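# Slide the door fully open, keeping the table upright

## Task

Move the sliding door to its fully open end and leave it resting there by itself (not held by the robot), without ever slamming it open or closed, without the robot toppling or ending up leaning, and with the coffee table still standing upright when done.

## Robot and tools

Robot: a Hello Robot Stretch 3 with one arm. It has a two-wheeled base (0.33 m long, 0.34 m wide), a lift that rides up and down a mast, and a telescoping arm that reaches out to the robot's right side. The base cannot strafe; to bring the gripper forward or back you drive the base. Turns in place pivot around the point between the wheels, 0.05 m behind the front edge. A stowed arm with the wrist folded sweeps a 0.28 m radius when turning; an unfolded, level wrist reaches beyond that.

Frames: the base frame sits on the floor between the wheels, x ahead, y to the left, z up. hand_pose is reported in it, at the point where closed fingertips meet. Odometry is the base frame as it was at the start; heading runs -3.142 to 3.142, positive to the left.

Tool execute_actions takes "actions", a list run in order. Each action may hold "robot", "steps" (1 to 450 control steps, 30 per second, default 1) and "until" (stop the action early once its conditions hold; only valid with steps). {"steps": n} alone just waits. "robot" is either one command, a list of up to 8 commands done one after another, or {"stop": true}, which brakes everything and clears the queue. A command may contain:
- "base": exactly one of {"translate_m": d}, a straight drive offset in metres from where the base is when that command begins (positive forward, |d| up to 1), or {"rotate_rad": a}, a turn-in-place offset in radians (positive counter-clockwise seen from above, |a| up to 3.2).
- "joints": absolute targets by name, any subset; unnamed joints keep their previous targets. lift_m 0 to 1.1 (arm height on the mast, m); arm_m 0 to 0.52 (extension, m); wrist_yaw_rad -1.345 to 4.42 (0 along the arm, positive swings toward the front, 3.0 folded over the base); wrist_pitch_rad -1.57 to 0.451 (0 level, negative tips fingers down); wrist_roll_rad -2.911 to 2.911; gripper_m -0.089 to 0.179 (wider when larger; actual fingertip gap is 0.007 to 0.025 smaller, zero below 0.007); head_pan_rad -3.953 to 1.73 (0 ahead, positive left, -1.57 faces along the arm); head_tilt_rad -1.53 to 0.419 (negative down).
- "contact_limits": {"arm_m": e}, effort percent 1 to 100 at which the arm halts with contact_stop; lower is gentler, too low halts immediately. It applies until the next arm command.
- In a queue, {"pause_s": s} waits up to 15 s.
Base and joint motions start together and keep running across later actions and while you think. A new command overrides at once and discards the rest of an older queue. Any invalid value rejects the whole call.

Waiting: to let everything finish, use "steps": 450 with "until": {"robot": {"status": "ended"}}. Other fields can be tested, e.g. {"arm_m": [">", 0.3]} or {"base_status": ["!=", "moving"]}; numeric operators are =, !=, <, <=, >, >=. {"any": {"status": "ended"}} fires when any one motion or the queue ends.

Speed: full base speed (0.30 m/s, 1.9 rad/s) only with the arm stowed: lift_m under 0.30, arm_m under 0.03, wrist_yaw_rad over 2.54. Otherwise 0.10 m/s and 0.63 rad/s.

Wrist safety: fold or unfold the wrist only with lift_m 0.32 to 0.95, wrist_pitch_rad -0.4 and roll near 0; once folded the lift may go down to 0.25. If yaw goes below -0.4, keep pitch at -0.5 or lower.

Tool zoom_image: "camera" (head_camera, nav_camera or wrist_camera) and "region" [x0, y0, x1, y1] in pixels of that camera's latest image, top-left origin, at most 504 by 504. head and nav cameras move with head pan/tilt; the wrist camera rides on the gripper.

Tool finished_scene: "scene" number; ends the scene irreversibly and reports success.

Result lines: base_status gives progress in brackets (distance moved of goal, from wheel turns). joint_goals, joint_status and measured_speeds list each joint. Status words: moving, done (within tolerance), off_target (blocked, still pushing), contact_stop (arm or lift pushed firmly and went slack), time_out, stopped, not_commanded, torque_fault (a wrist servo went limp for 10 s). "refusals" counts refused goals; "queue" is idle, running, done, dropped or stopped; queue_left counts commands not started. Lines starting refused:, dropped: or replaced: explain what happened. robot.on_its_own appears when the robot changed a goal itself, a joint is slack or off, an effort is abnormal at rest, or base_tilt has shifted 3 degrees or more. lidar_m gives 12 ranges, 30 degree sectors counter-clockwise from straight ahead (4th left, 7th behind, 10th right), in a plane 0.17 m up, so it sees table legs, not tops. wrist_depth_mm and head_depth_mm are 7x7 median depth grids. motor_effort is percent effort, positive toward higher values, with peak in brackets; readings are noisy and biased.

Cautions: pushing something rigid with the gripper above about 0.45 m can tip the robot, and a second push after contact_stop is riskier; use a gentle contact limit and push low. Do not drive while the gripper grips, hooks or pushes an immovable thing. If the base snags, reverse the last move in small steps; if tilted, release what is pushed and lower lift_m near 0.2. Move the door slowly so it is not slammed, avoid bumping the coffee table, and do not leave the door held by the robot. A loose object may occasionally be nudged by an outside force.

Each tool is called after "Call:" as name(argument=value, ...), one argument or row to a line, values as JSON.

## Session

Call:
execute_actions(
  actions=[],
)

Scene clock: 0.00 s.
robot.base_odometry: x=+0.000 y=+0.000 heading=+0.000 (m, m, rad; robot's odometry frame)
robot.turned_by_wheels: +0.000 (rad since the last result)
robot.turned_by_imu: +0.000 (rad since the last result)
robot.base_tilt: forward=-1.8 right=-1.1 (deg)
robot.lidar_m: 1.06 2.33 2.70 1.31 1.62 1.33 1.08 1.00 1.00 0.98 0.90 0.91
robot.head_depth_mm: 936 936 936 936 937 935 935 / 1034 1039 1039 1041 1040 1036 1040 / 1163 1165 1166 1165 1164 1163 1165 / 1391 1326 1327 1325 1323 1329 1332 / 1652 1541 1548 1537 1490 1555 1543 / 1839 1981 1981 1974 1974 1981 1968 / 1914 2468 2476 2438 2445 2438 2211
robot.base_status: not_commanded
robot.joint_positions: lift_m=+0.507 arm_m=+0.001 wrist_yaw_rad=+3.033 wrist_pitch_rad=-0.402 wrist_roll_rad=+0.006 gripper_m=+0.037 head_pan_rad=+0.018 head_tilt_rad=-0.024
robot.joint_goals: lift_m=+0.507 arm_m=+0.001 wrist_yaw_rad=+3.033 wrist_pitch_rad=-0.402 wrist_roll_rad=+0.006 gripper_m=+0.037 head_pan_rad=+0.018 head_tilt_rad=-0.024
robot.joint_status: lift_m=not_commanded arm_m=not_commanded wrist_yaw_rad=not_commanded wrist_pitch_rad=not_commanded wrist_roll_rad=not_commanded gripper_m=not_commanded head_pan_rad=not_commanded head_tilt_rad=not_commanded
robot.measured_speeds: translate_m=+0.000 rotate_rad=+0.000 lift_m=+0.000 arm_m=+0.000 wrist_yaw_rad=+0.000 wrist_pitch_rad=+0.000 wrist_roll_rad=+0.000 head_pan_rad=+0.000 head_tilt_rad=+0.000
robot: refusals=0 queue=idle queue_left=0
robot.motor_effort: left_wheel=+1 right_wheel=+0 lift_m=+21 arm_m=+1 wrist_yaw_rad=+0 wrist_pitch_rad=+7 wrist_roll_rad=+0 gripper_m=-1 head_pan_rad=+0 head_tilt_rad=+2 (%)
robot.hand_pose: x=+0.0033 y=+0.0793 z=+0.5228 quat_wxyz=(+0.179, +0.701, +0.103, +0.682) (m; robot's base frame)
robot.wrist_depth_mm: - - - - - - - / - - - - - - - / - - - - - - - / - - - - - - - / 907 902 - 923 958 976 - / 764 755 751 782 814 823 822 / 659 654 676 687 682 704 713
pictures: head_camera (sideways: a quarter turn clockwise sets it upright), nav_camera (sideways: a quarter turn counterclockwise sets it upright), wrist_camera
Images, in order (width x height): head_camera 896x504, nav_camera 672x504, wrist_camera 644x364.

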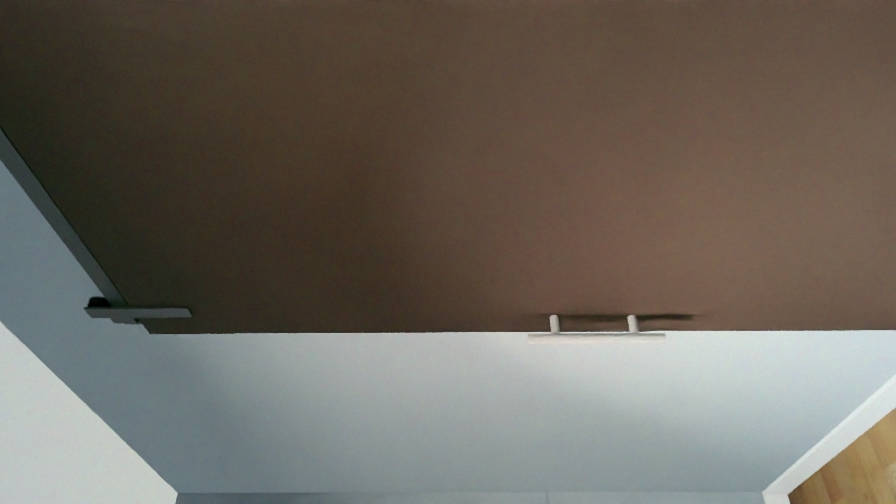

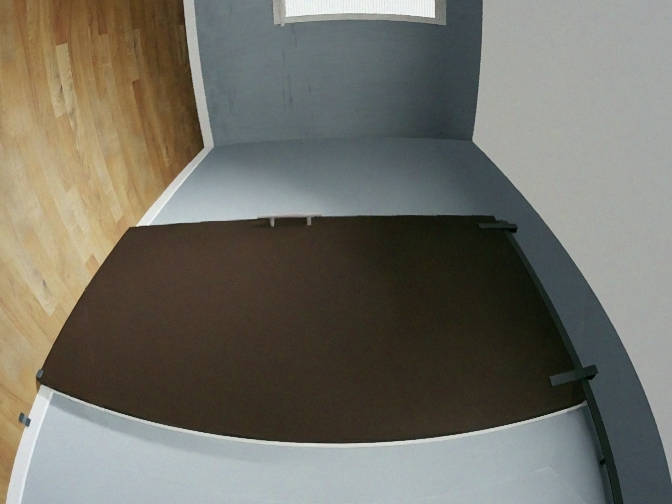

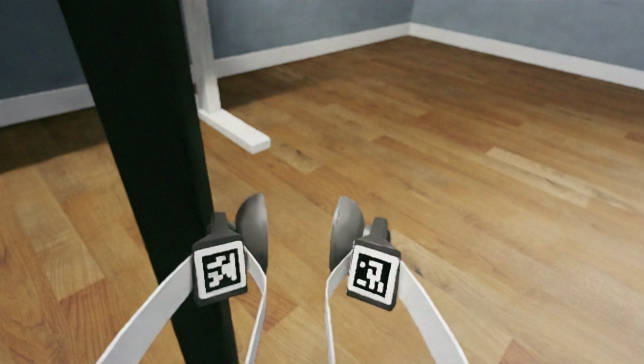

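Call:
execute_actions(
  actions=[
    {"robot":[{"base":{"rotate_rad":0.69},"joints":{"lift_m":0.28,"head_pan_rad":-1.57,"head_tilt_rad":-0.4}},{"base":{"translate_m":1.0}}],"steps":450,"until":{"robot":{"status":"ended"}}},
  ],
)

Scene clock: 13.43 s.
robot.base_odometry: x=+0.771 y=+0.636 heading=+0.690 (m, m, rad; robot's odometry frame)
robot.turned_by_wheels: +0.690 (rad since the last result)
robot.turned_by_imu: +0.698 (rad since the last result)
robot.base_tilt: forward=-1.8 right=-1.2 (deg)
robot.lidar_m: 1.78 1.86 1.65 1.26 1.20 1.98 1.98 1.28 0.89 0.87 0.91 1.34
robot.head_depth_mm: 714 759 812 868 936 1017 1104 / 717 762 814 874 939 1016 1111 / 718 763 815 873 946 1022 1114 / 719 764 816 875 942 1024 1118 / 720 766 816 876 944 1027 1115 / 722 768 821 882 948 1029 1125 / 725 769 823 881 948 1032 1141
robot.base_status: done (translate_m +1.0000 of +1.0000)
robot.joint_positions: lift_m=+0.281 arm_m=+0.001 wrist_yaw_rad=+3.033 wrist_pitch_rad=-0.402 wrist_roll_rad=+0.006 gripper_m=+0.037 head_pan_rad=-1.563 head_tilt_rad=-0.395
robot.joint_goals: lift_m=+0.280 arm_m=+0.001 wrist_yaw_rad=+3.033 wrist_pitch_rad=-0.402 wrist_roll_rad=+0.006 gripper_m=+0.037 head_pan_rad=-1.570 head_tilt_rad=-0.400
robot.joint_status: lift_m=done arm_m=not_commanded wrist_yaw_rad=not_commanded wrist_pitch_rad=not_commanded wrist_roll_rad=not_commanded gripper_m=not_commanded head_pan_rad=done head_tilt_rad=done
robot.measured_speeds: translate_m=+0.000 rotate_rad=+0.000 lift_m=+0.000 arm_m=+0.000 wrist_yaw_rad=+0.000 wrist_pitch_rad=+0.000 wrist_roll_rad=+0.000 head_pan_rad=+0.000 head_tilt_rad=+0.000
robot: refusals=0 queue=done queue_left=0
robot.motor_effort: left_wheel=-1(6) right_wheel=+4(10) lift_m=+10(21) arm_m=+0(1) wrist_yaw_rad=+0(0) wrist_pitch_rad=+6(7) wrist_roll_rad=+0(0) gripper_m=+1(0) head_pan_rad=-4(38) head_tilt_rad=-2(21) (%)
robot.hand_pose: x=+0.0033 y=+0.0792 z=+0.2968 quat_wxyz=(+0.179, +0.701, +0.103, +0.682) (m; robot's base frame)
robot.wrist_depth_mm: - - - - - - - / - - - - - - - / 842 - 914 916 965 974 - / 679 666 715 736 737 748 782 / 558 577 - 587 616 618 638 / 484 500 - 519 528 532 524 / - - - 447 442 456 461
pictures: head_camera (sideways: a quarter turn clockwise sets it upright), nav_camera (sideways: a quarter turn counterclockwise sets it upright), wrist_camera
Images, in order (width x height): head_camera 896x504, nav_camera 672x504, wrist_camera 644x364.

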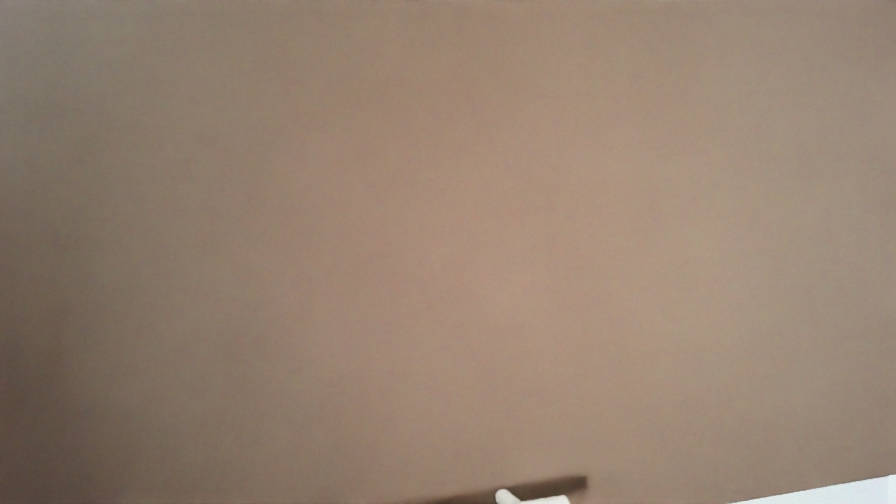

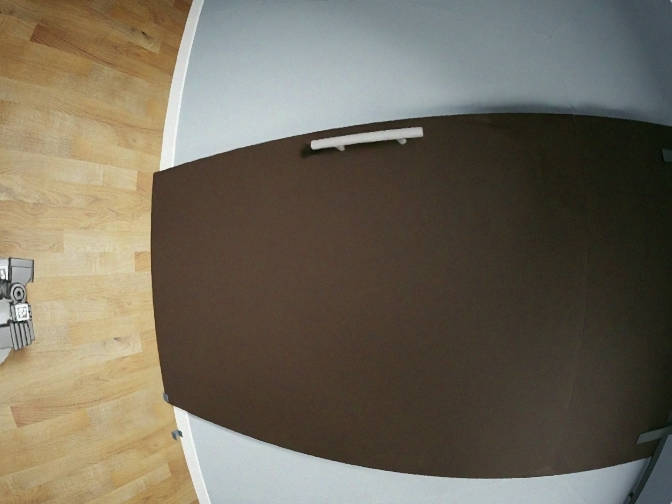

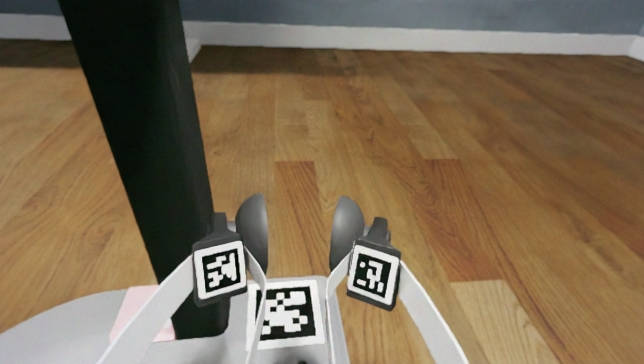

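Call:
execute_actions(
  actions=[
    {"robot":[{"base":{"rotate_rad":-0.017},"joints":{"lift_m":0.35,"gripper_m":0.12}},{"base":{"translate_m":0.355},"joints":{"lift_m":0.89,"wrist_yaw_rad":0}},{"joints":{"wrist_pitch_rad":0,"arm_m":0.34},"contact_limits":{"arm_m":10}}],"steps":450,"until":{"robot":{"status":"ended"}}},
  ],
)

Scene clock: 30.37 s.
robot.base_odometry: x=+1.049 y=+0.858 heading=+0.673 (m, m, rad; robot's odometry frame)
robot.turned_by_wheels: -0.017 (rad since the last result)
robot.turned_by_imu: -0.015 (rad since the last result)
robot.base_tilt: forward=-1.8 right=-1.1 (deg)
robot.lidar_m: 1.42 1.49 1.66 1.60 1.66 2.27 2.34 1.22 0.90 0.87 0.96 1.32
robot.head_depth_mm: 721 764 816 874 925 - 1126 / 723 766 814 867 - 1022 1117 / 718 766 816 864 - 1024 1118 / 718 767 812 857 956 1026 1121 / 750 811 864 928 1009 1097 1193 / 771 820 874 939 1011 1094 1191 / 774 819 873 939 1012 1094 1195
robot.base_status: done (translate_m +0.3550 of +0.3550)
robot.joint_positions: lift_m=+0.889 arm_m=+0.340 wrist_yaw_rad=+0.000 wrist_pitch_rad=-0.020 wrist_roll_rad=+0.006 gripper_m=+0.120 head_pan_rad=-1.563 head_tilt_rad=-0.396
robot.joint_goals: lift_m=+0.890 arm_m=+0.340 wrist_yaw_rad=+0.000 wrist_pitch_rad=+0.000 wrist_roll_rad=+0.006 gripper_m=+0.120 head_pan_rad=-1.570 head_tilt_rad=-0.400
robot.joint_status: lift_m=done arm_m=done wrist_yaw_rad=done wrist_pitch_rad=done wrist_roll_rad=not_commanded gripper_m=done head_pan_rad=done head_tilt_rad=done
robot.measured_speeds: translate_m=+0.000 rotate_rad=+0.000 lift_m=+0.000 arm_m=+0.000 wrist_yaw_rad=+0.000 wrist_pitch_rad=+0.000 wrist_roll_rad=+0.000 head_pan_rad=+0.000 head_tilt_rad=+0.000
robot: refusals=0 queue=done queue_left=0
robot.motor_effort: left_wheel=+0(3) right_wheel=+1(5) lift_m=+32(33) arm_m=+3(4) wrist_yaw_rad=+0(1) wrist_pitch_rad=+8(9) wrist_roll_rad=+0(0) gripper_m=+0(94) head_pan_rad=-3(3) head_tilt_rad=-2(1) (%)
robot.contact_limits: arm_m 10 (drawing in: default 15, maximum 25; extending or still: default 21, maximum 35)
robot.hand_pose: x=-0.0214 y=-0.7404 z=+0.9989 quat_wxyz=(+0.705, +0.007, -0.709, -0.007) (m; robot's base frame)
robot.wrist_depth_mm: 315 313 261 265 270 271 275 / 320 326 274 275 277 284 282 / 331 335 276 282 284 291 293 / 348 344 289 295 298 298 306 / 356 354 303 305 311 313 320 / 371 382 312 317 324 328 326 / 392 391 329 334 339 342 346
pictures: head_camera (sideways: a quarter turn clockwise sets it upright), nav_camera (sideways: a quarter turn counterclockwise sets it upright), wrist_camera
Images, in order (width x height): head_camera 896x504, nav_camera 672x504, wrist_camera 644x364.

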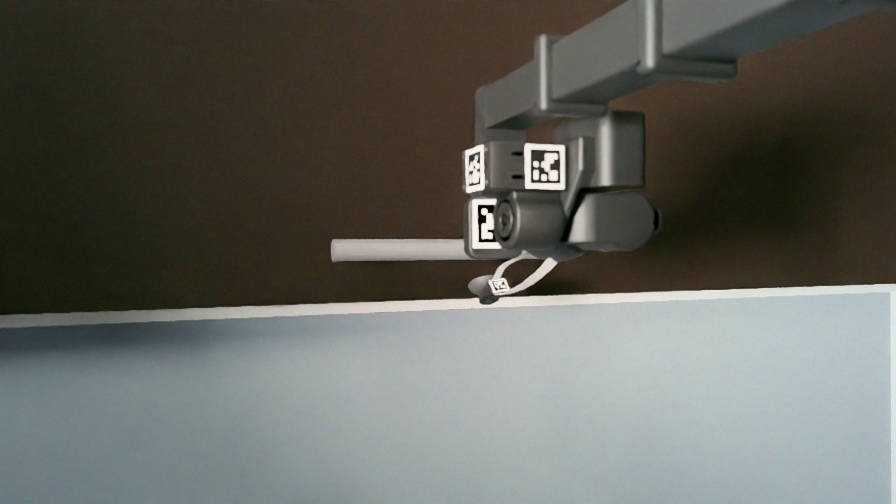

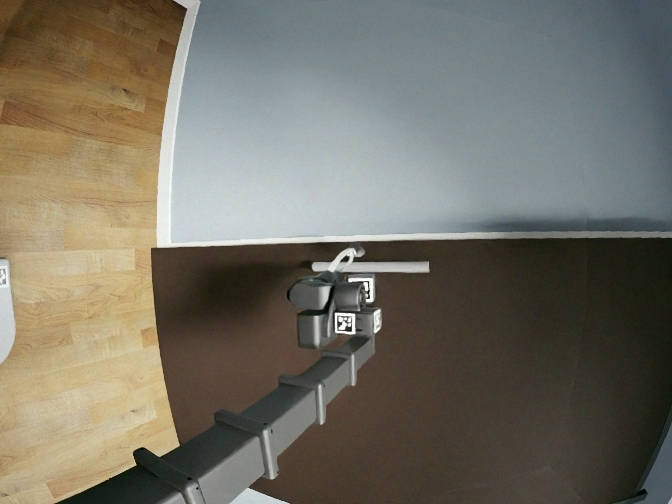

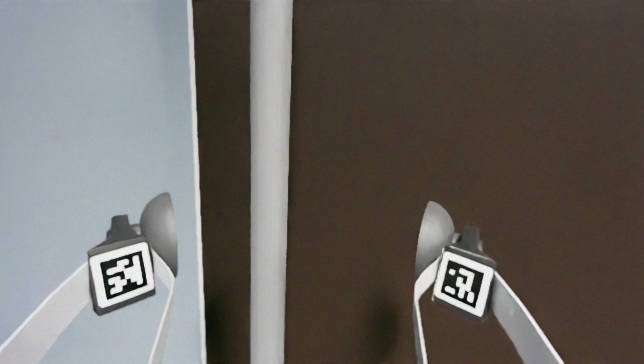

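Call:
execute_actions(
  actions=[
    {"robot":[{"base":{"translate_m":0.027},"joints":{"arm_m":0.422,"head_pan_rad":-2.35,"head_tilt_rad":0.3},"contact_limits":{"arm_m":10}},{"joints":{"gripper_m":0.01}}],"steps":450,"until":{"robot":{"status":"ended"}}},
  ],
)

Scene clock: 37.97 s.
robot.base_odometry: x=+1.070 y=+0.874 heading=+0.673 (m, m, rad; robot's odometry frame)
robot.turned_by_wheels: +0.000 (rad since the last result)
robot.turned_by_imu: +0.001 (rad since the last result)
robot.base_tilt: forward=-1.7 right=-1.1 (deg)
robot.lidar_m: 1.40 1.46 1.66 1.59 1.66 2.29 2.36 1.23 0.90 0.87 0.96 1.32
robot.head_depth_mm: 1283 1618 2088 1967 1806 1672 1542 / 1281 1615 1830 1698 1569 1468 1368 / 1286 1616 1585 1469 1380 1299 1156 / 1287 1496 1325 1234 1169 1101 1045 / 1284 1345 1182 1122 1049 1005 957 / 1244 1188 1073 1014 966 921 881 / 1157 1038 981 932 889 856 819
robot.base_status: done (translate_m +0.0270 of +0.0270)
robot.joint_positions: lift_m=+0.889 arm_m=+0.422 wrist_yaw_rad=-0.008 wrist_pitch_rad=-0.020 wrist_roll_rad=+0.006 gripper_m=+0.010 head_pan_rad=-2.343 head_tilt_rad=+0.283
robot.joint_goals: lift_m=+0.890 arm_m=+0.422 wrist_yaw_rad=+0.000 wrist_pitch_rad=+0.000 wrist_roll_rad=+0.006 gripper_m=+0.010 head_pan_rad=-2.350 head_tilt_rad=+0.300
robot.joint_status: lift_m=done arm_m=done wrist_yaw_rad=done wrist_pitch_rad=done wrist_roll_rad=not_commanded gripper_m=done head_pan_rad=done head_tilt_rad=done
robot.measured_speeds: translate_m=+0.000 rotate_rad=+0.000 lift_m=+0.000 arm_m=+0.000 wrist_yaw_rad=+0.000 wrist_pitch_rad=+0.000 wrist_roll_rad=+0.000 head_pan_rad=+0.000 head_tilt_rad=+0.000
robot: refusals=0 queue=done queue_left=0
robot.motor_effort: left_wheel=-3(3) right_wheel=+7(7) lift_m=+32(32) arm_m=+3(2) wrist_yaw_rad=+7(8) wrist_pitch_rad=+8(8) wrist_roll_rad=+0(0) gripper_m=-9(94) head_pan_rad=-3(37) head_tilt_rad=+7(35) (%)
robot.contact_limits: arm_m 10 (drawing in: default 15, maximum 25; extending or still: default 21, maximum 35)
robot.hand_pose: x=-0.0235 y=-0.8224 z=+0.9989 quat_wxyz=(+0.705, +0.004, -0.709, -0.010) (m; robot's base frame)
robot.wrist_depth_mm: 232 238 186 125 190 193 195 / 241 244 193 130 197 198 202 / 250 255 200 135 203 207 210 / 259 263 207 139 212 214 217 / 271 273 215 143 219 223 226 / 278 282 227 148 229 233 236 / 291 292 233 162 236 243 245
pictures: head_camera (sideways: a quarter turn clockwise sets it upright), nav_camera (sideways: a quarter turn counterclockwise sets it upright), wrist_camera
Images, in order (width x height): head_camera 896x504, nav_camera 672x504, wrist_camera 644x364.

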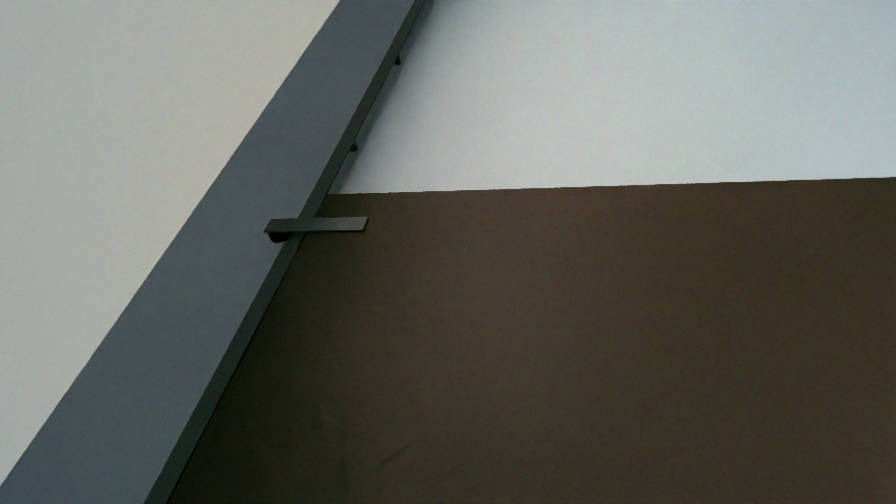

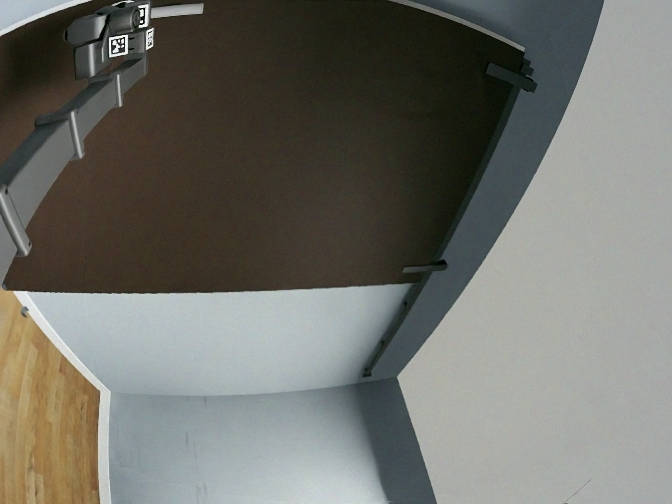

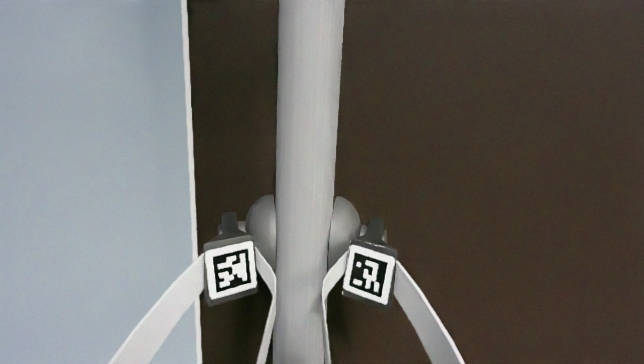

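Call:
execute_actions(
  actions=[
    {"robot":{"base":{"translate_m":-0.9}},"steps":60},
  ],
)

Call:
execute_actions(
  actions=[
    {"steps":400,"until":{"robot":{"status":"ended"}}},
  ],
)

Scene clock: 42.57 s.
robot.base_odometry: x=+0.940 y=+0.770 heading=+0.673 (m, m, rad; robot's odometry frame)
robot.turned_by_wheels: +0.000 (rad since the last result)
robot.turned_by_imu: +0.002 (rad since the last result)
robot.base_tilt: forward=-1.8 right=-0.4 (deg)
robot.lidar_m: 1.56 1.63 1.66 1.60 1.66 2.15 2.20 1.22 0.90 0.87 0.96 1.32
robot.head_depth_mm: 1291 1622 2055 1946 1784 1655 1535 / 1285 1612 1826 1694 1567 1454 1364 / 1280 1612 1578 1482 1368 1294 1217 / 1286 1485 1322 1242 1165 1101 1038 / 1279 1345 1183 1116 1060 1005 954 / 1242 1182 1069 1017 968 925 880 / 1154 1039 978 929 889 853 820
robot.base_status: moving (translate_m -0.1668 of -0.9000)
robot.joint_positions: lift_m=+0.889 arm_m=+0.422 wrist_yaw_rad=+0.003 wrist_pitch_rad=-0.020 wrist_roll_rad=+0.006 gripper_m=+0.010 head_pan_rad=-2.343 head_tilt_rad=+0.283
robot.joint_goals: lift_m=+0.890 arm_m=+0.422 wrist_yaw_rad=+0.000 wrist_pitch_rad=+0.000 wrist_roll_rad=+0.006 gripper_m=+0.010 head_pan_rad=-2.350 head_tilt_rad=+0.300
robot.joint_status: lift_m=done arm_m=done wrist_yaw_rad=done wrist_pitch_rad=done wrist_roll_rad=not_commanded gripper_m=done head_pan_rad=done head_tilt_rad=done
robot.measured_speeds: translate_m=-0.100 rotate_rad=+0.003 lift_m=+0.000 arm_m=+0.000 wrist_yaw_rad=+0.110 wrist_pitch_rad=+0.000 wrist_roll_rad=+0.000 head_pan_rad=+0.000 head_tilt_rad=+0.000
robot: refusals=0 queue=running queue_left=0
robot.motor_effort: left_wheel=+0(27) right_wheel=-5(48) lift_m=+32(32) arm_m=+1(2) wrist_yaw_rad=-4(58) wrist_pitch_rad=+9(9) wrist_roll_rad=+0(0) gripper_m=-8(18) head_pan_rad=-3(2) head_tilt_rad=+7(7) (%)
robot.contact_limits: arm_m 10 (drawing in: default 15, maximum 25; extending or still: default 21, maximum 35)
robot.hand_pose: x=-0.0208 y=-0.8226 z=+0.9990 quat_wxyz=(+0.705, +0.008, -0.709, -0.006) (m; robot's base frame)
robot.wrist_depth_mm: 250 - 185 125 188 191 194 / 252 - 191 130 196 198 198 / 254 383 200 134 203 205 207 / 261 369 207 140 211 212 213 / 264 375 - 144 219 221 224 / 272 360 227 148 228 231 232 / 278 357 234 231 236 240 242
pictures: head_camera (sideways: a quarter turn clockwise sets it upright), nav_camera (sideways: a quarter turn counterclockwise sets it upright), wrist_camera
Images, in order (width x height): head_camera 896x504, nav_camera 672x504, wrist_camera 644x364.

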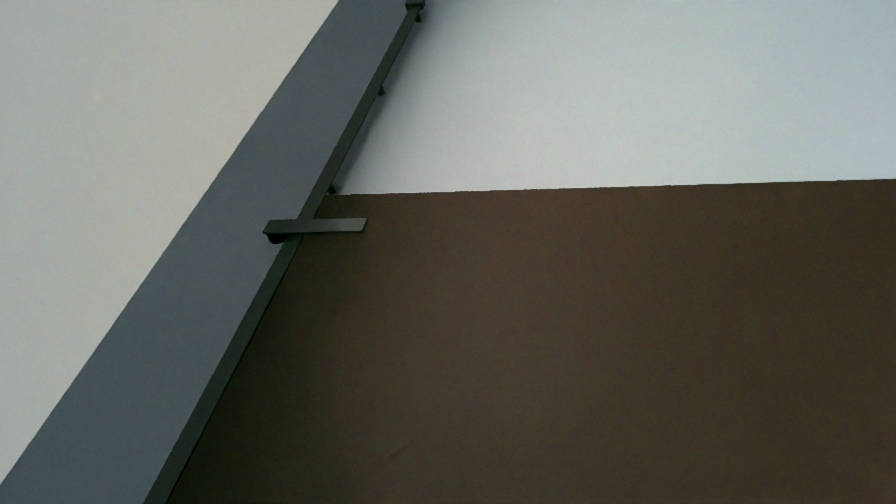

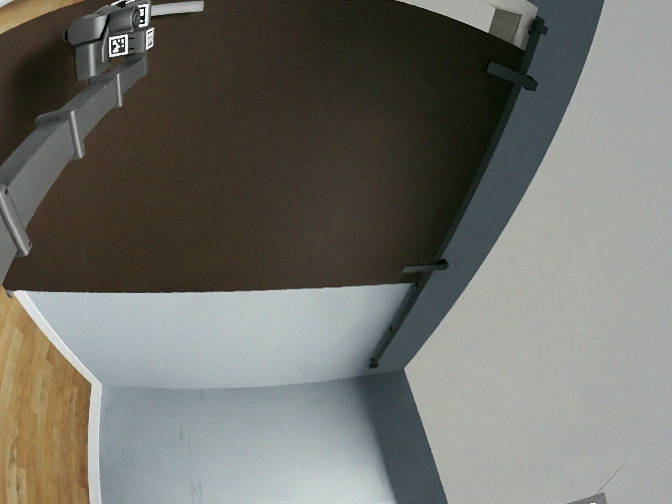

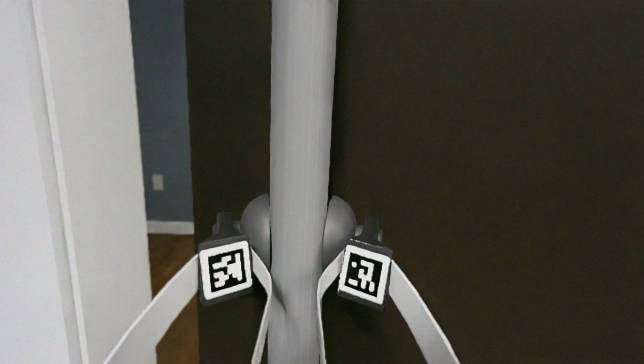

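Scene clock: 50.80 s.
robot.base_odometry: x=+0.367 y=+0.313 heading=+0.673 (m, m, rad; robot's odometry frame)
robot.turned_by_wheels: +0.000 (rad since the last result)
robot.turned_by_imu: +0.003 (rad since the last result)
robot.base_tilt: forward=-1.7 right=-1.1 (deg)
robot.lidar_m: 2.29 2.26 1.66 1.16 1.59 1.53 1.47 1.22 0.90 0.86 1.28 1.30
robot.head_depth_mm: 1281 1618 1698 1615 1541 1488 1421 / 1282 1620 1789 1672 1549 1440 1350 / 1286 1594 1572 1477 1371 1287 1208 / 1288 1466 1309 1228 1152 1090 1038 / 1283 1331 1172 1109 1044 998 949 / 1231 1168 1062 1010 956 914 872 / 1150 1032 970 925 881 847 814
robot.base_status: done (translate_m -0.9000 of -0.9000)
robot.joint_positions: lift_m=+0.889 arm_m=+0.422 wrist_yaw_rad=+0.105 wrist_pitch_rad=-0.021 wrist_roll_rad=+0.006 gripper_m=+0.010 head_pan_rad=-2.343 head_tilt_rad=+0.283
robot.joint_goals: lift_m=+0.890 arm_m=+0.422 wrist_yaw_rad=+0.089 wrist_pitch_rad=+0.000 wrist_roll_rad=+0.006 gripper_m=+0.010 head_pan_rad=-2.350 head_tilt_rad=+0.300
robot.joint_status: lift_m=done arm_m=done wrist_yaw_rad=done wrist_pitch_rad=done wrist_roll_rad=not_commanded gripper_m=done head_pan_rad=done head_tilt_rad=done
robot.measured_speeds: translate_m=+0.000 rotate_rad=+0.000 lift_m=+0.000 arm_m=+0.000 wrist_yaw_rad=+0.000 wrist_pitch_rad=+0.000 wrist_roll_rad=+0.000 head_pan_rad=+0.000 head_tilt_rad=+0.000
robot: refusals=0 queue=done queue_left=0
robot.on_its_own: wrist_yaw_rad is held at +0.089, not at your +0.000, by its stall guard, which is not easing now; wrist_yaw_rad is at rest, and its effort (-13) is outside its rest range (-12 to +12)
robot.motor_effort: left_wheel=+4(19) right_wheel=-3(34) lift_m=+32(32) arm_m=+2(2) wrist_yaw_rad=-13(44) wrist_pitch_rad=+9(10) wrist_roll_rad=+0(0) gripper_m=-8(15) head_pan_rad=-4(4) head_tilt_rad=+7(7) (%)
robot.contact_limits: arm_m 10 (drawing in: default 15, maximum 25; extending or still: default 21, maximum 35)
robot.hand_pose: x=+0.0053 y=-0.8210 z=+0.9985 quat_wxyz=(+0.705, +0.045, -0.707, +0.029) (m; robot's base frame)
robot.wrist_depth_mm: - - 188 121 180 177 175 / - - 194 127 186 183 180 / - - 200 131 194 189 187 / - - 207 137 200 197 193 / - - - 139 207 204 199 / - - 226 146 214 212 207 / - - 234 225 226 220 215
pictures: head_camera (sideways: a quarter turn clockwise sets it upright), nav_camera (sideways: a quarter turn counterclockwise sets it upright), wrist_camera
Images, in order (width x height): head_camera 896x504, nav_camera 672x504, wrist_camera 644x364.

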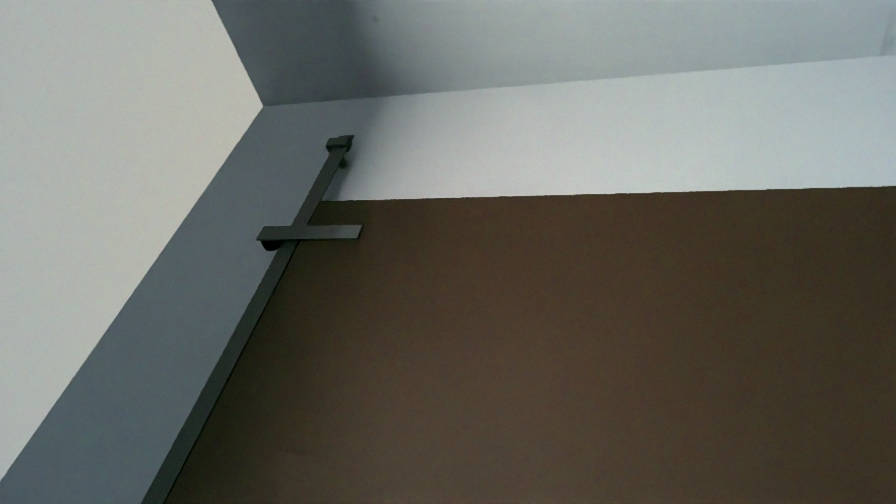

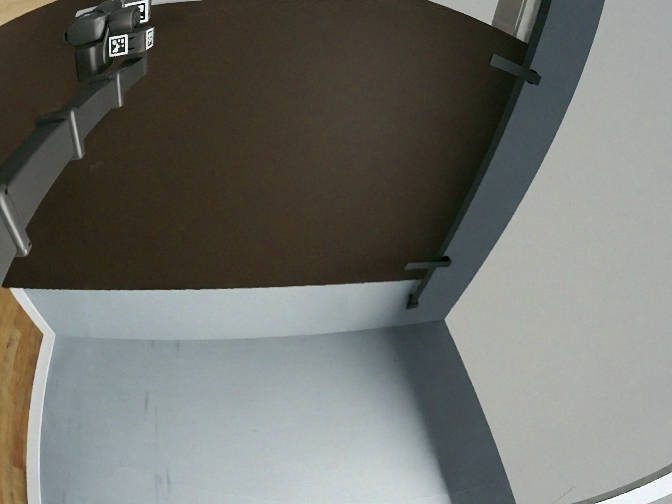

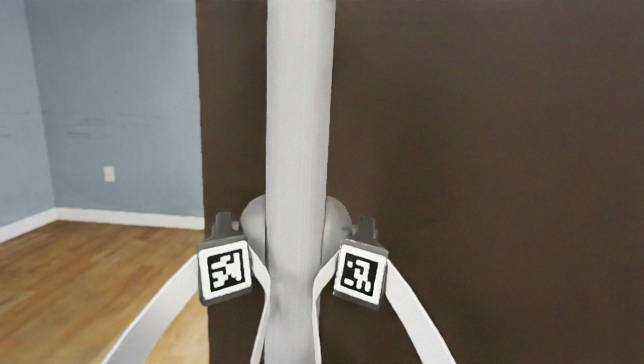

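Call:
execute_actions(
  actions=[
    {"robot":{"base":{"translate_m":-0.18}},"steps":200,"until":{"robot":{"status":"ended"}}},
  ],
)

Scene clock: 56.47 s.
robot.base_odometry: x=+0.226 y=+0.201 heading=+0.673 (m, m, rad; robot's odometry frame)
robot.turned_by_wheels: +0.000 (rad since the last result)
robot.turned_by_imu: +0.001 (rad since the last result)
robot.base_tilt: forward=-1.8 right=-1.2 (deg)
robot.lidar_m: 2.46 2.26 1.19 1.19 1.48 1.34 1.29 1.21 0.89 0.86 3.28 1.41
robot.head_depth_mm: 1293 1525 1490 1412 1363 1297 1245 / 1276 1622 1629 1556 1462 1394 1317 / 1281 1597 1576 1467 1371 1280 1209 / 1285 1473 1304 1225 1158 1086 1033 / 1286 1331 1170 1105 1045 992 948 / 1233 1178 1059 1009 958 912 874 / 1147 1032 966 923 884 844 811
robot.base_status: done (translate_m -0.1800 of -0.1800)
robot.joint_positions: lift_m=+0.889 arm_m=+0.422 wrist_yaw_rad=+0.094 wrist_pitch_rad=-0.022 wrist_roll_rad=+0.006 gripper_m=+0.010 head_pan_rad=-2.343 head_tilt_rad=+0.283
robot.joint_goals: lift_m=+0.890 arm_m=+0.422 wrist_yaw_rad=+0.089 wrist_pitch_rad=+0.000 wrist_roll_rad=+0.006 gripper_m=+0.010 head_pan_rad=-2.350 head_tilt_rad=+0.300
robot.joint_status: lift_m=done arm_m=done wrist_yaw_rad=done wrist_pitch_rad=done wrist_roll_rad=not_commanded gripper_m=done head_pan_rad=done head_tilt_rad=done
robot.measured_speeds: translate_m=+0.000 rotate_rad=+0.000 lift_m=+0.000 arm_m=+0.000 wrist_yaw_rad=+0.000 wrist_pitch_rad=+0.000 wrist_roll_rad=+0.000 head_pan_rad=+0.000 head_tilt_rad=+0.000
robot: refusals=0 queue=done queue_left=0
robot.on_its_own: wrist_yaw_rad is held at +0.089, not at your +0.000, by its stall guard, which is not easing now
robot.motor_effort: left_wheel=+0(28) right_wheel=+1(48) lift_m=+32(32) arm_m=+2(2) wrist_yaw_rad=-3(57) wrist_pitch_rad=+9(9) wrist_roll_rad=+0(0) gripper_m=-8(17) head_pan_rad=-4(3) head_tilt_rad=+7(7) (%)
robot.contact_limits: arm_m 10 (drawing in: default 15, maximum 25; extending or still: default 21, maximum 35)
robot.hand_pose: x=+0.0024 y=-0.8213 z=+0.9985 quat_wxyz=(+0.705, +0.041, -0.708, +0.025) (m; robot's base frame)
robot.wrist_depth_mm: - - 185 120 179 176 175 / - - 192 123 184 183 179 / - - 198 129 192 189 185 / - - 205 133 198 196 192 / - - 212 137 207 202 198 / - - 225 143 214 212 207 / - - 235 154 223 220 217
pictures: head_camera (sideways: a quarter turn clockwise sets it upright), nav_camera (sideways: a quarter turn counterclockwise sets it upright), wrist_camera
Images, in order (width x height): head_camera 896x504, nav_camera 672x504, wrist_camera 644x364.

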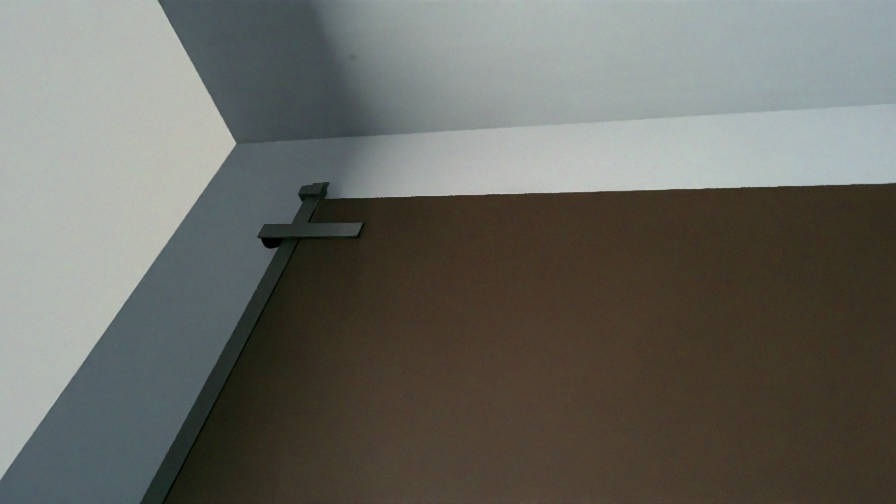

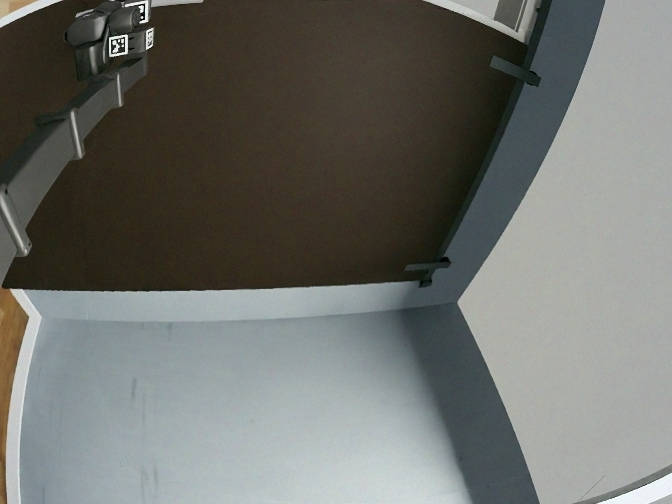

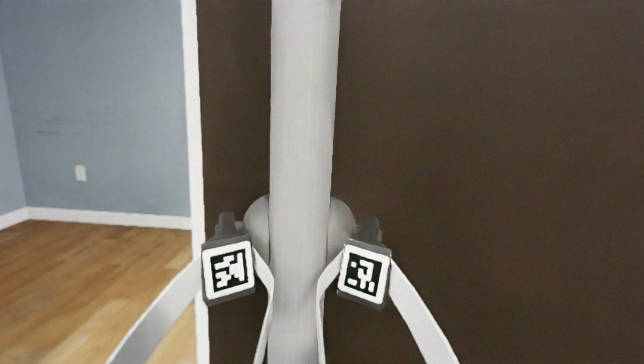

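Call:
execute_actions(
  actions=[
    {"robot":[{"base":{"translate_m":-0.07}},{"base":{"translate_m":-0.035}}],"steps":250,"until":{"robot":{"status":"ended"}}},
  ],
)

Scene clock: 62.63 s.
robot.base_odometry: x=+0.144 y=+0.135 heading=+0.673 (m, m, rad; robot's odometry frame)
robot.turned_by_wheels: +0.000 (rad since the last result)
robot.turned_by_imu: +0.002 (rad since the last result)
robot.base_tilt: forward=-1.8 right=-1.1 (deg)
robot.lidar_m: 2.57 2.26 1.22 1.61 1.66 1.23 1.19 1.21 0.89 0.86 3.28 1.49
robot.head_depth_mm: 1283 1449 1363 1301 1254 1203 1152 / 1278 1546 1503 1430 1358 1296 1243 / 1280 1599 1564 1465 1364 1283 1204 / 1279 1467 1297 1218 1149 1088 1020 / 1287 1326 1168 1101 1043 989 943 / 1232 1167 1055 1001 952 910 866 / 1150 1029 968 917 882 844 808
robot.base_status: done (translate_m -0.0350 of -0.0350)
robot.joint_positions: lift_m=+0.889 arm_m=+0.422 wrist_yaw_rad=+0.104 wrist_pitch_rad=-0.020 wrist_roll_rad=+0.006 gripper_m=+0.010 head_pan_rad=-2.343 head_tilt_rad=+0.284
robot.joint_goals: lift_m=+0.890 arm_m=+0.422 wrist_yaw_rad=+0.089 wrist_pitch_rad=+0.000 wrist_roll_rad=+0.006 gripper_m=+0.010 head_pan_rad=-2.350 head_tilt_rad=+0.300
robot.joint_status: lift_m=done arm_m=done wrist_yaw_rad=done wrist_pitch_rad=done wrist_roll_rad=not_commanded gripper_m=done head_pan_rad=done head_tilt_rad=done
robot.measured_speeds: translate_m=+0.000 rotate_rad=+0.000 lift_m=+0.000 arm_m=+0.000 wrist_yaw_rad=+0.000 wrist_pitch_rad=+0.000 wrist_roll_rad=+0.000 head_pan_rad=+0.000 head_tilt_rad=+0.000
robot: refusals=0 queue=done queue_left=0
robot.on_its_own: wrist_yaw_rad is held at +0.089, not at your +0.000, by its stall guard, which is not easing now
robot.motor_effort: left_wheel=+7(30) right_wheel=-9(46) lift_m=+32(32) arm_m=+1(2) wrist_yaw_rad=-12(56) wrist_pitch_rad=+9(10) wrist_roll_rad=+0(0) gripper_m=-11(16) head_pan_rad=-3(3) head_tilt_rad=+7(7) (%)
robot.contact_limits: arm_m 10 (drawing in: default 15, maximum 25; extending or still: default 21, maximum 35)
robot.hand_pose: x=+0.0052 y=-0.8212 z=+0.9989 quat_wxyz=(+0.705, +0.044, -0.707, +0.029) (m; robot's base frame)
robot.wrist_depth_mm: 238 239 183 117 175 173 170 / - 247 189 122 182 179 176 / - 256 196 127 187 185 182 / - 262 203 133 194 191 188 / - 272 210 134 202 199 194 / - 278 221 140 210 205 202 / - 296 230 219 220 215 210
pictures: head_camera (sideways: a quarter turn clockwise sets it upright), nav_camera (sideways: a quarter turn counterclockwise sets it upright), wrist_camera
Images, in order (width x height): head_camera 896x504, nav_camera 672x504, wrist_camera 644x364.

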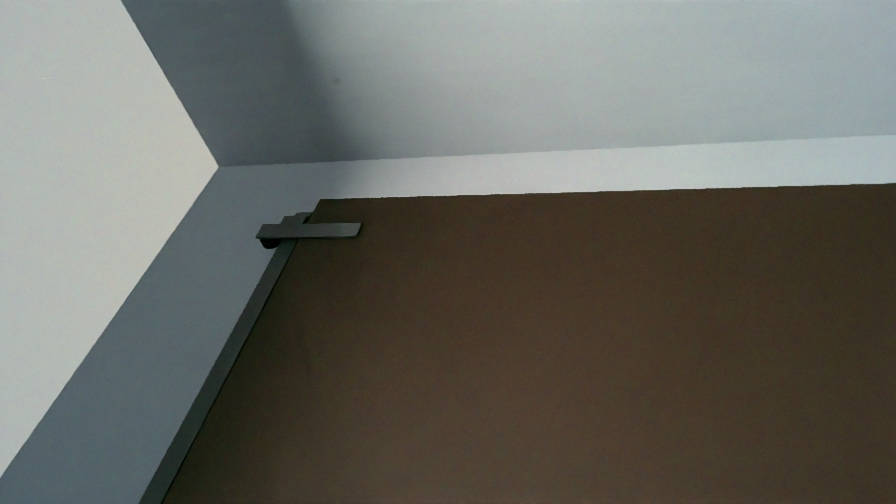

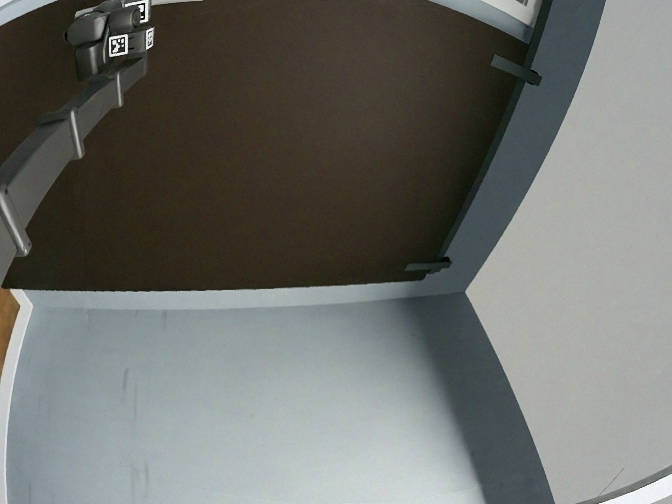

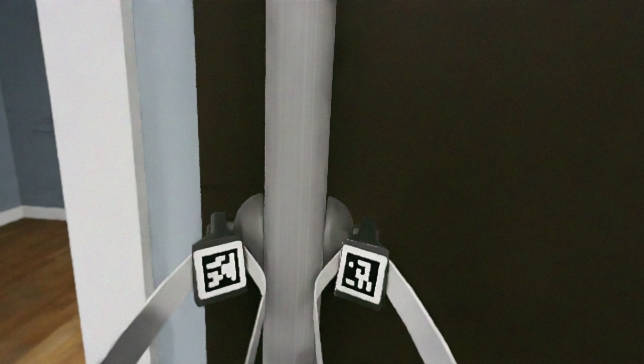

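Looks at the stop; one small confirming nudge, then release.

Call:
execute_actions(
  actions=[
    {"robot":[{"base":{"translate_m":-0.015}},{"joints":{"gripper_m":0.11}},{"joints":{"arm_m":0.33}}],"steps":300,"until":{"robot":{"status":"ended"}}},
  ],
)

Scene clock: 75.17 s.
robot.base_odometry: x=+0.132 y=+0.126 heading=+0.673 (m, m, rad; robot's odometry frame)
robot.turned_by_wheels: +0.000 (rad since the last result)
robot.turned_by_imu: +0.001 (rad since the last result)
robot.base_tilt: forward=-1.8 right=-1.2 (deg)
robot.lidar_m: 2.59 2.27 1.22 1.61 1.65 1.22 1.17 1.21 0.89 0.86 3.28 1.50
robot.head_depth_mm: 1288 1415 1353 1289 1234 1182 1128 / 1286 1524 1489 1422 1339 1287 1228 / 1286 1599 1564 1459 1364 1285 1200 / 1281 1465 1305 1213 1149 1083 1035 / 1280 1320 1164 1104 1043 989 947 / 1233 1166 1057 1002 954 907 871 / 1150 1025 968 919 881 842 806
robot.base_status: done (translate_m -0.0150 of -0.0150)
robot.joint_positions: lift_m=+0.889 arm_m=+0.330 wrist_yaw_rad=+0.151 wrist_pitch_rad=-0.019 wrist_roll_rad=+0.006 gripper_m=+0.110 head_pan_rad=-2.343 head_tilt_rad=+0.284
robot.joint_goals: lift_m=+0.890 arm_m=+0.330 wrist_yaw_rad=+0.150 wrist_pitch_rad=+0.000 wrist_roll_rad=+0.006 gripper_m=+0.110 head_pan_rad=-2.350 head_tilt_rad=+0.300
robot.joint_status: lift_m=done arm_m=done wrist_yaw_rad=done wrist_pitch_rad=done wrist_roll_rad=not_commanded gripper_m=done head_pan_rad=done head_tilt_rad=done
robot.measured_speeds: translate_m=+0.000 rotate_rad=+0.000 lift_m=+0.000 arm_m=+0.000 wrist_yaw_rad=+0.000 wrist_pitch_rad=+0.000 wrist_roll_rad=+0.000 head_pan_rad=+0.000 head_tilt_rad=+0.000
robot: refusals=0 queue=done queue_left=0
robot.on_its_own: wrist_yaw_rad is held at +0.150, not at your +0.000, by its stall guard, which is not easing now
robot.motor_effort: left_wheel=+1(20) right_wheel=+1(31) lift_m=+32(32) arm_m=-1(1) wrist_yaw_rad=-1(37) wrist_pitch_rad=+9(9) wrist_roll_rad=+0(0) gripper_m=+0(92) head_pan_rad=-3(3) head_tilt_rad=+7(7) (%)
robot.hand_pose: x=+0.0170 y=-0.7281 z=+0.9990 quat_wxyz=(+0.704, +0.061, -0.706, +0.046) (m; robot's base frame)
robot.wrist_depth_mm: - 330 325 264 258 253 247 / - 346 338 270 267 264 256 / - - 348 283 280 273 262 / - - 365 291 289 281 274 / - - 379 298 303 290 282 / - - 393 311 314 299 293 / - - 407 325 323 314 300
pictures: head_camera (sideways: a quarter turn clockwise sets it upright), nav_camera (sideways: a quarter turn counterclockwise sets it upright), wrist_camera
Images, in order (width x height): head_camera 896x504, nav_camera 672x504, wrist_camera 644x364.

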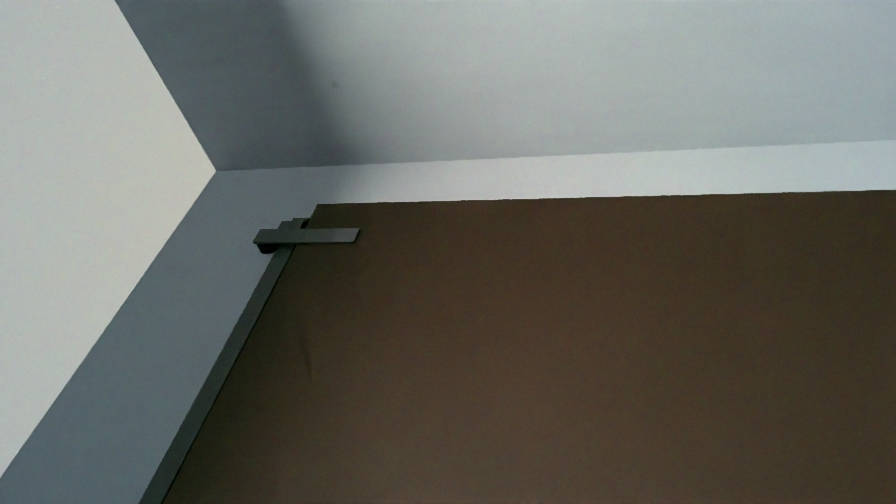

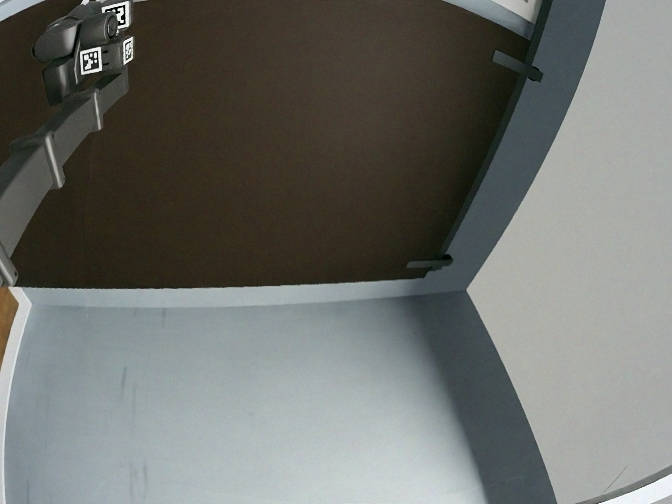

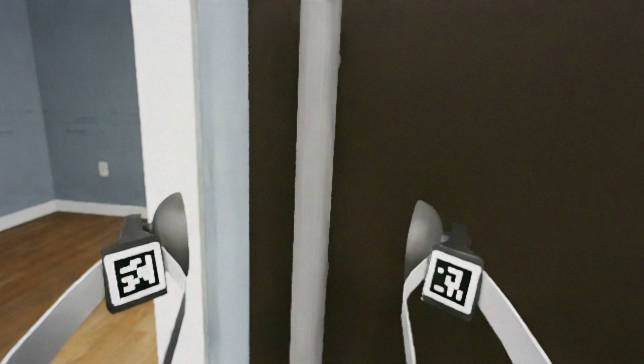

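Call:
finished_scene(
  scene=2,
)

The scene is finished: the task was done.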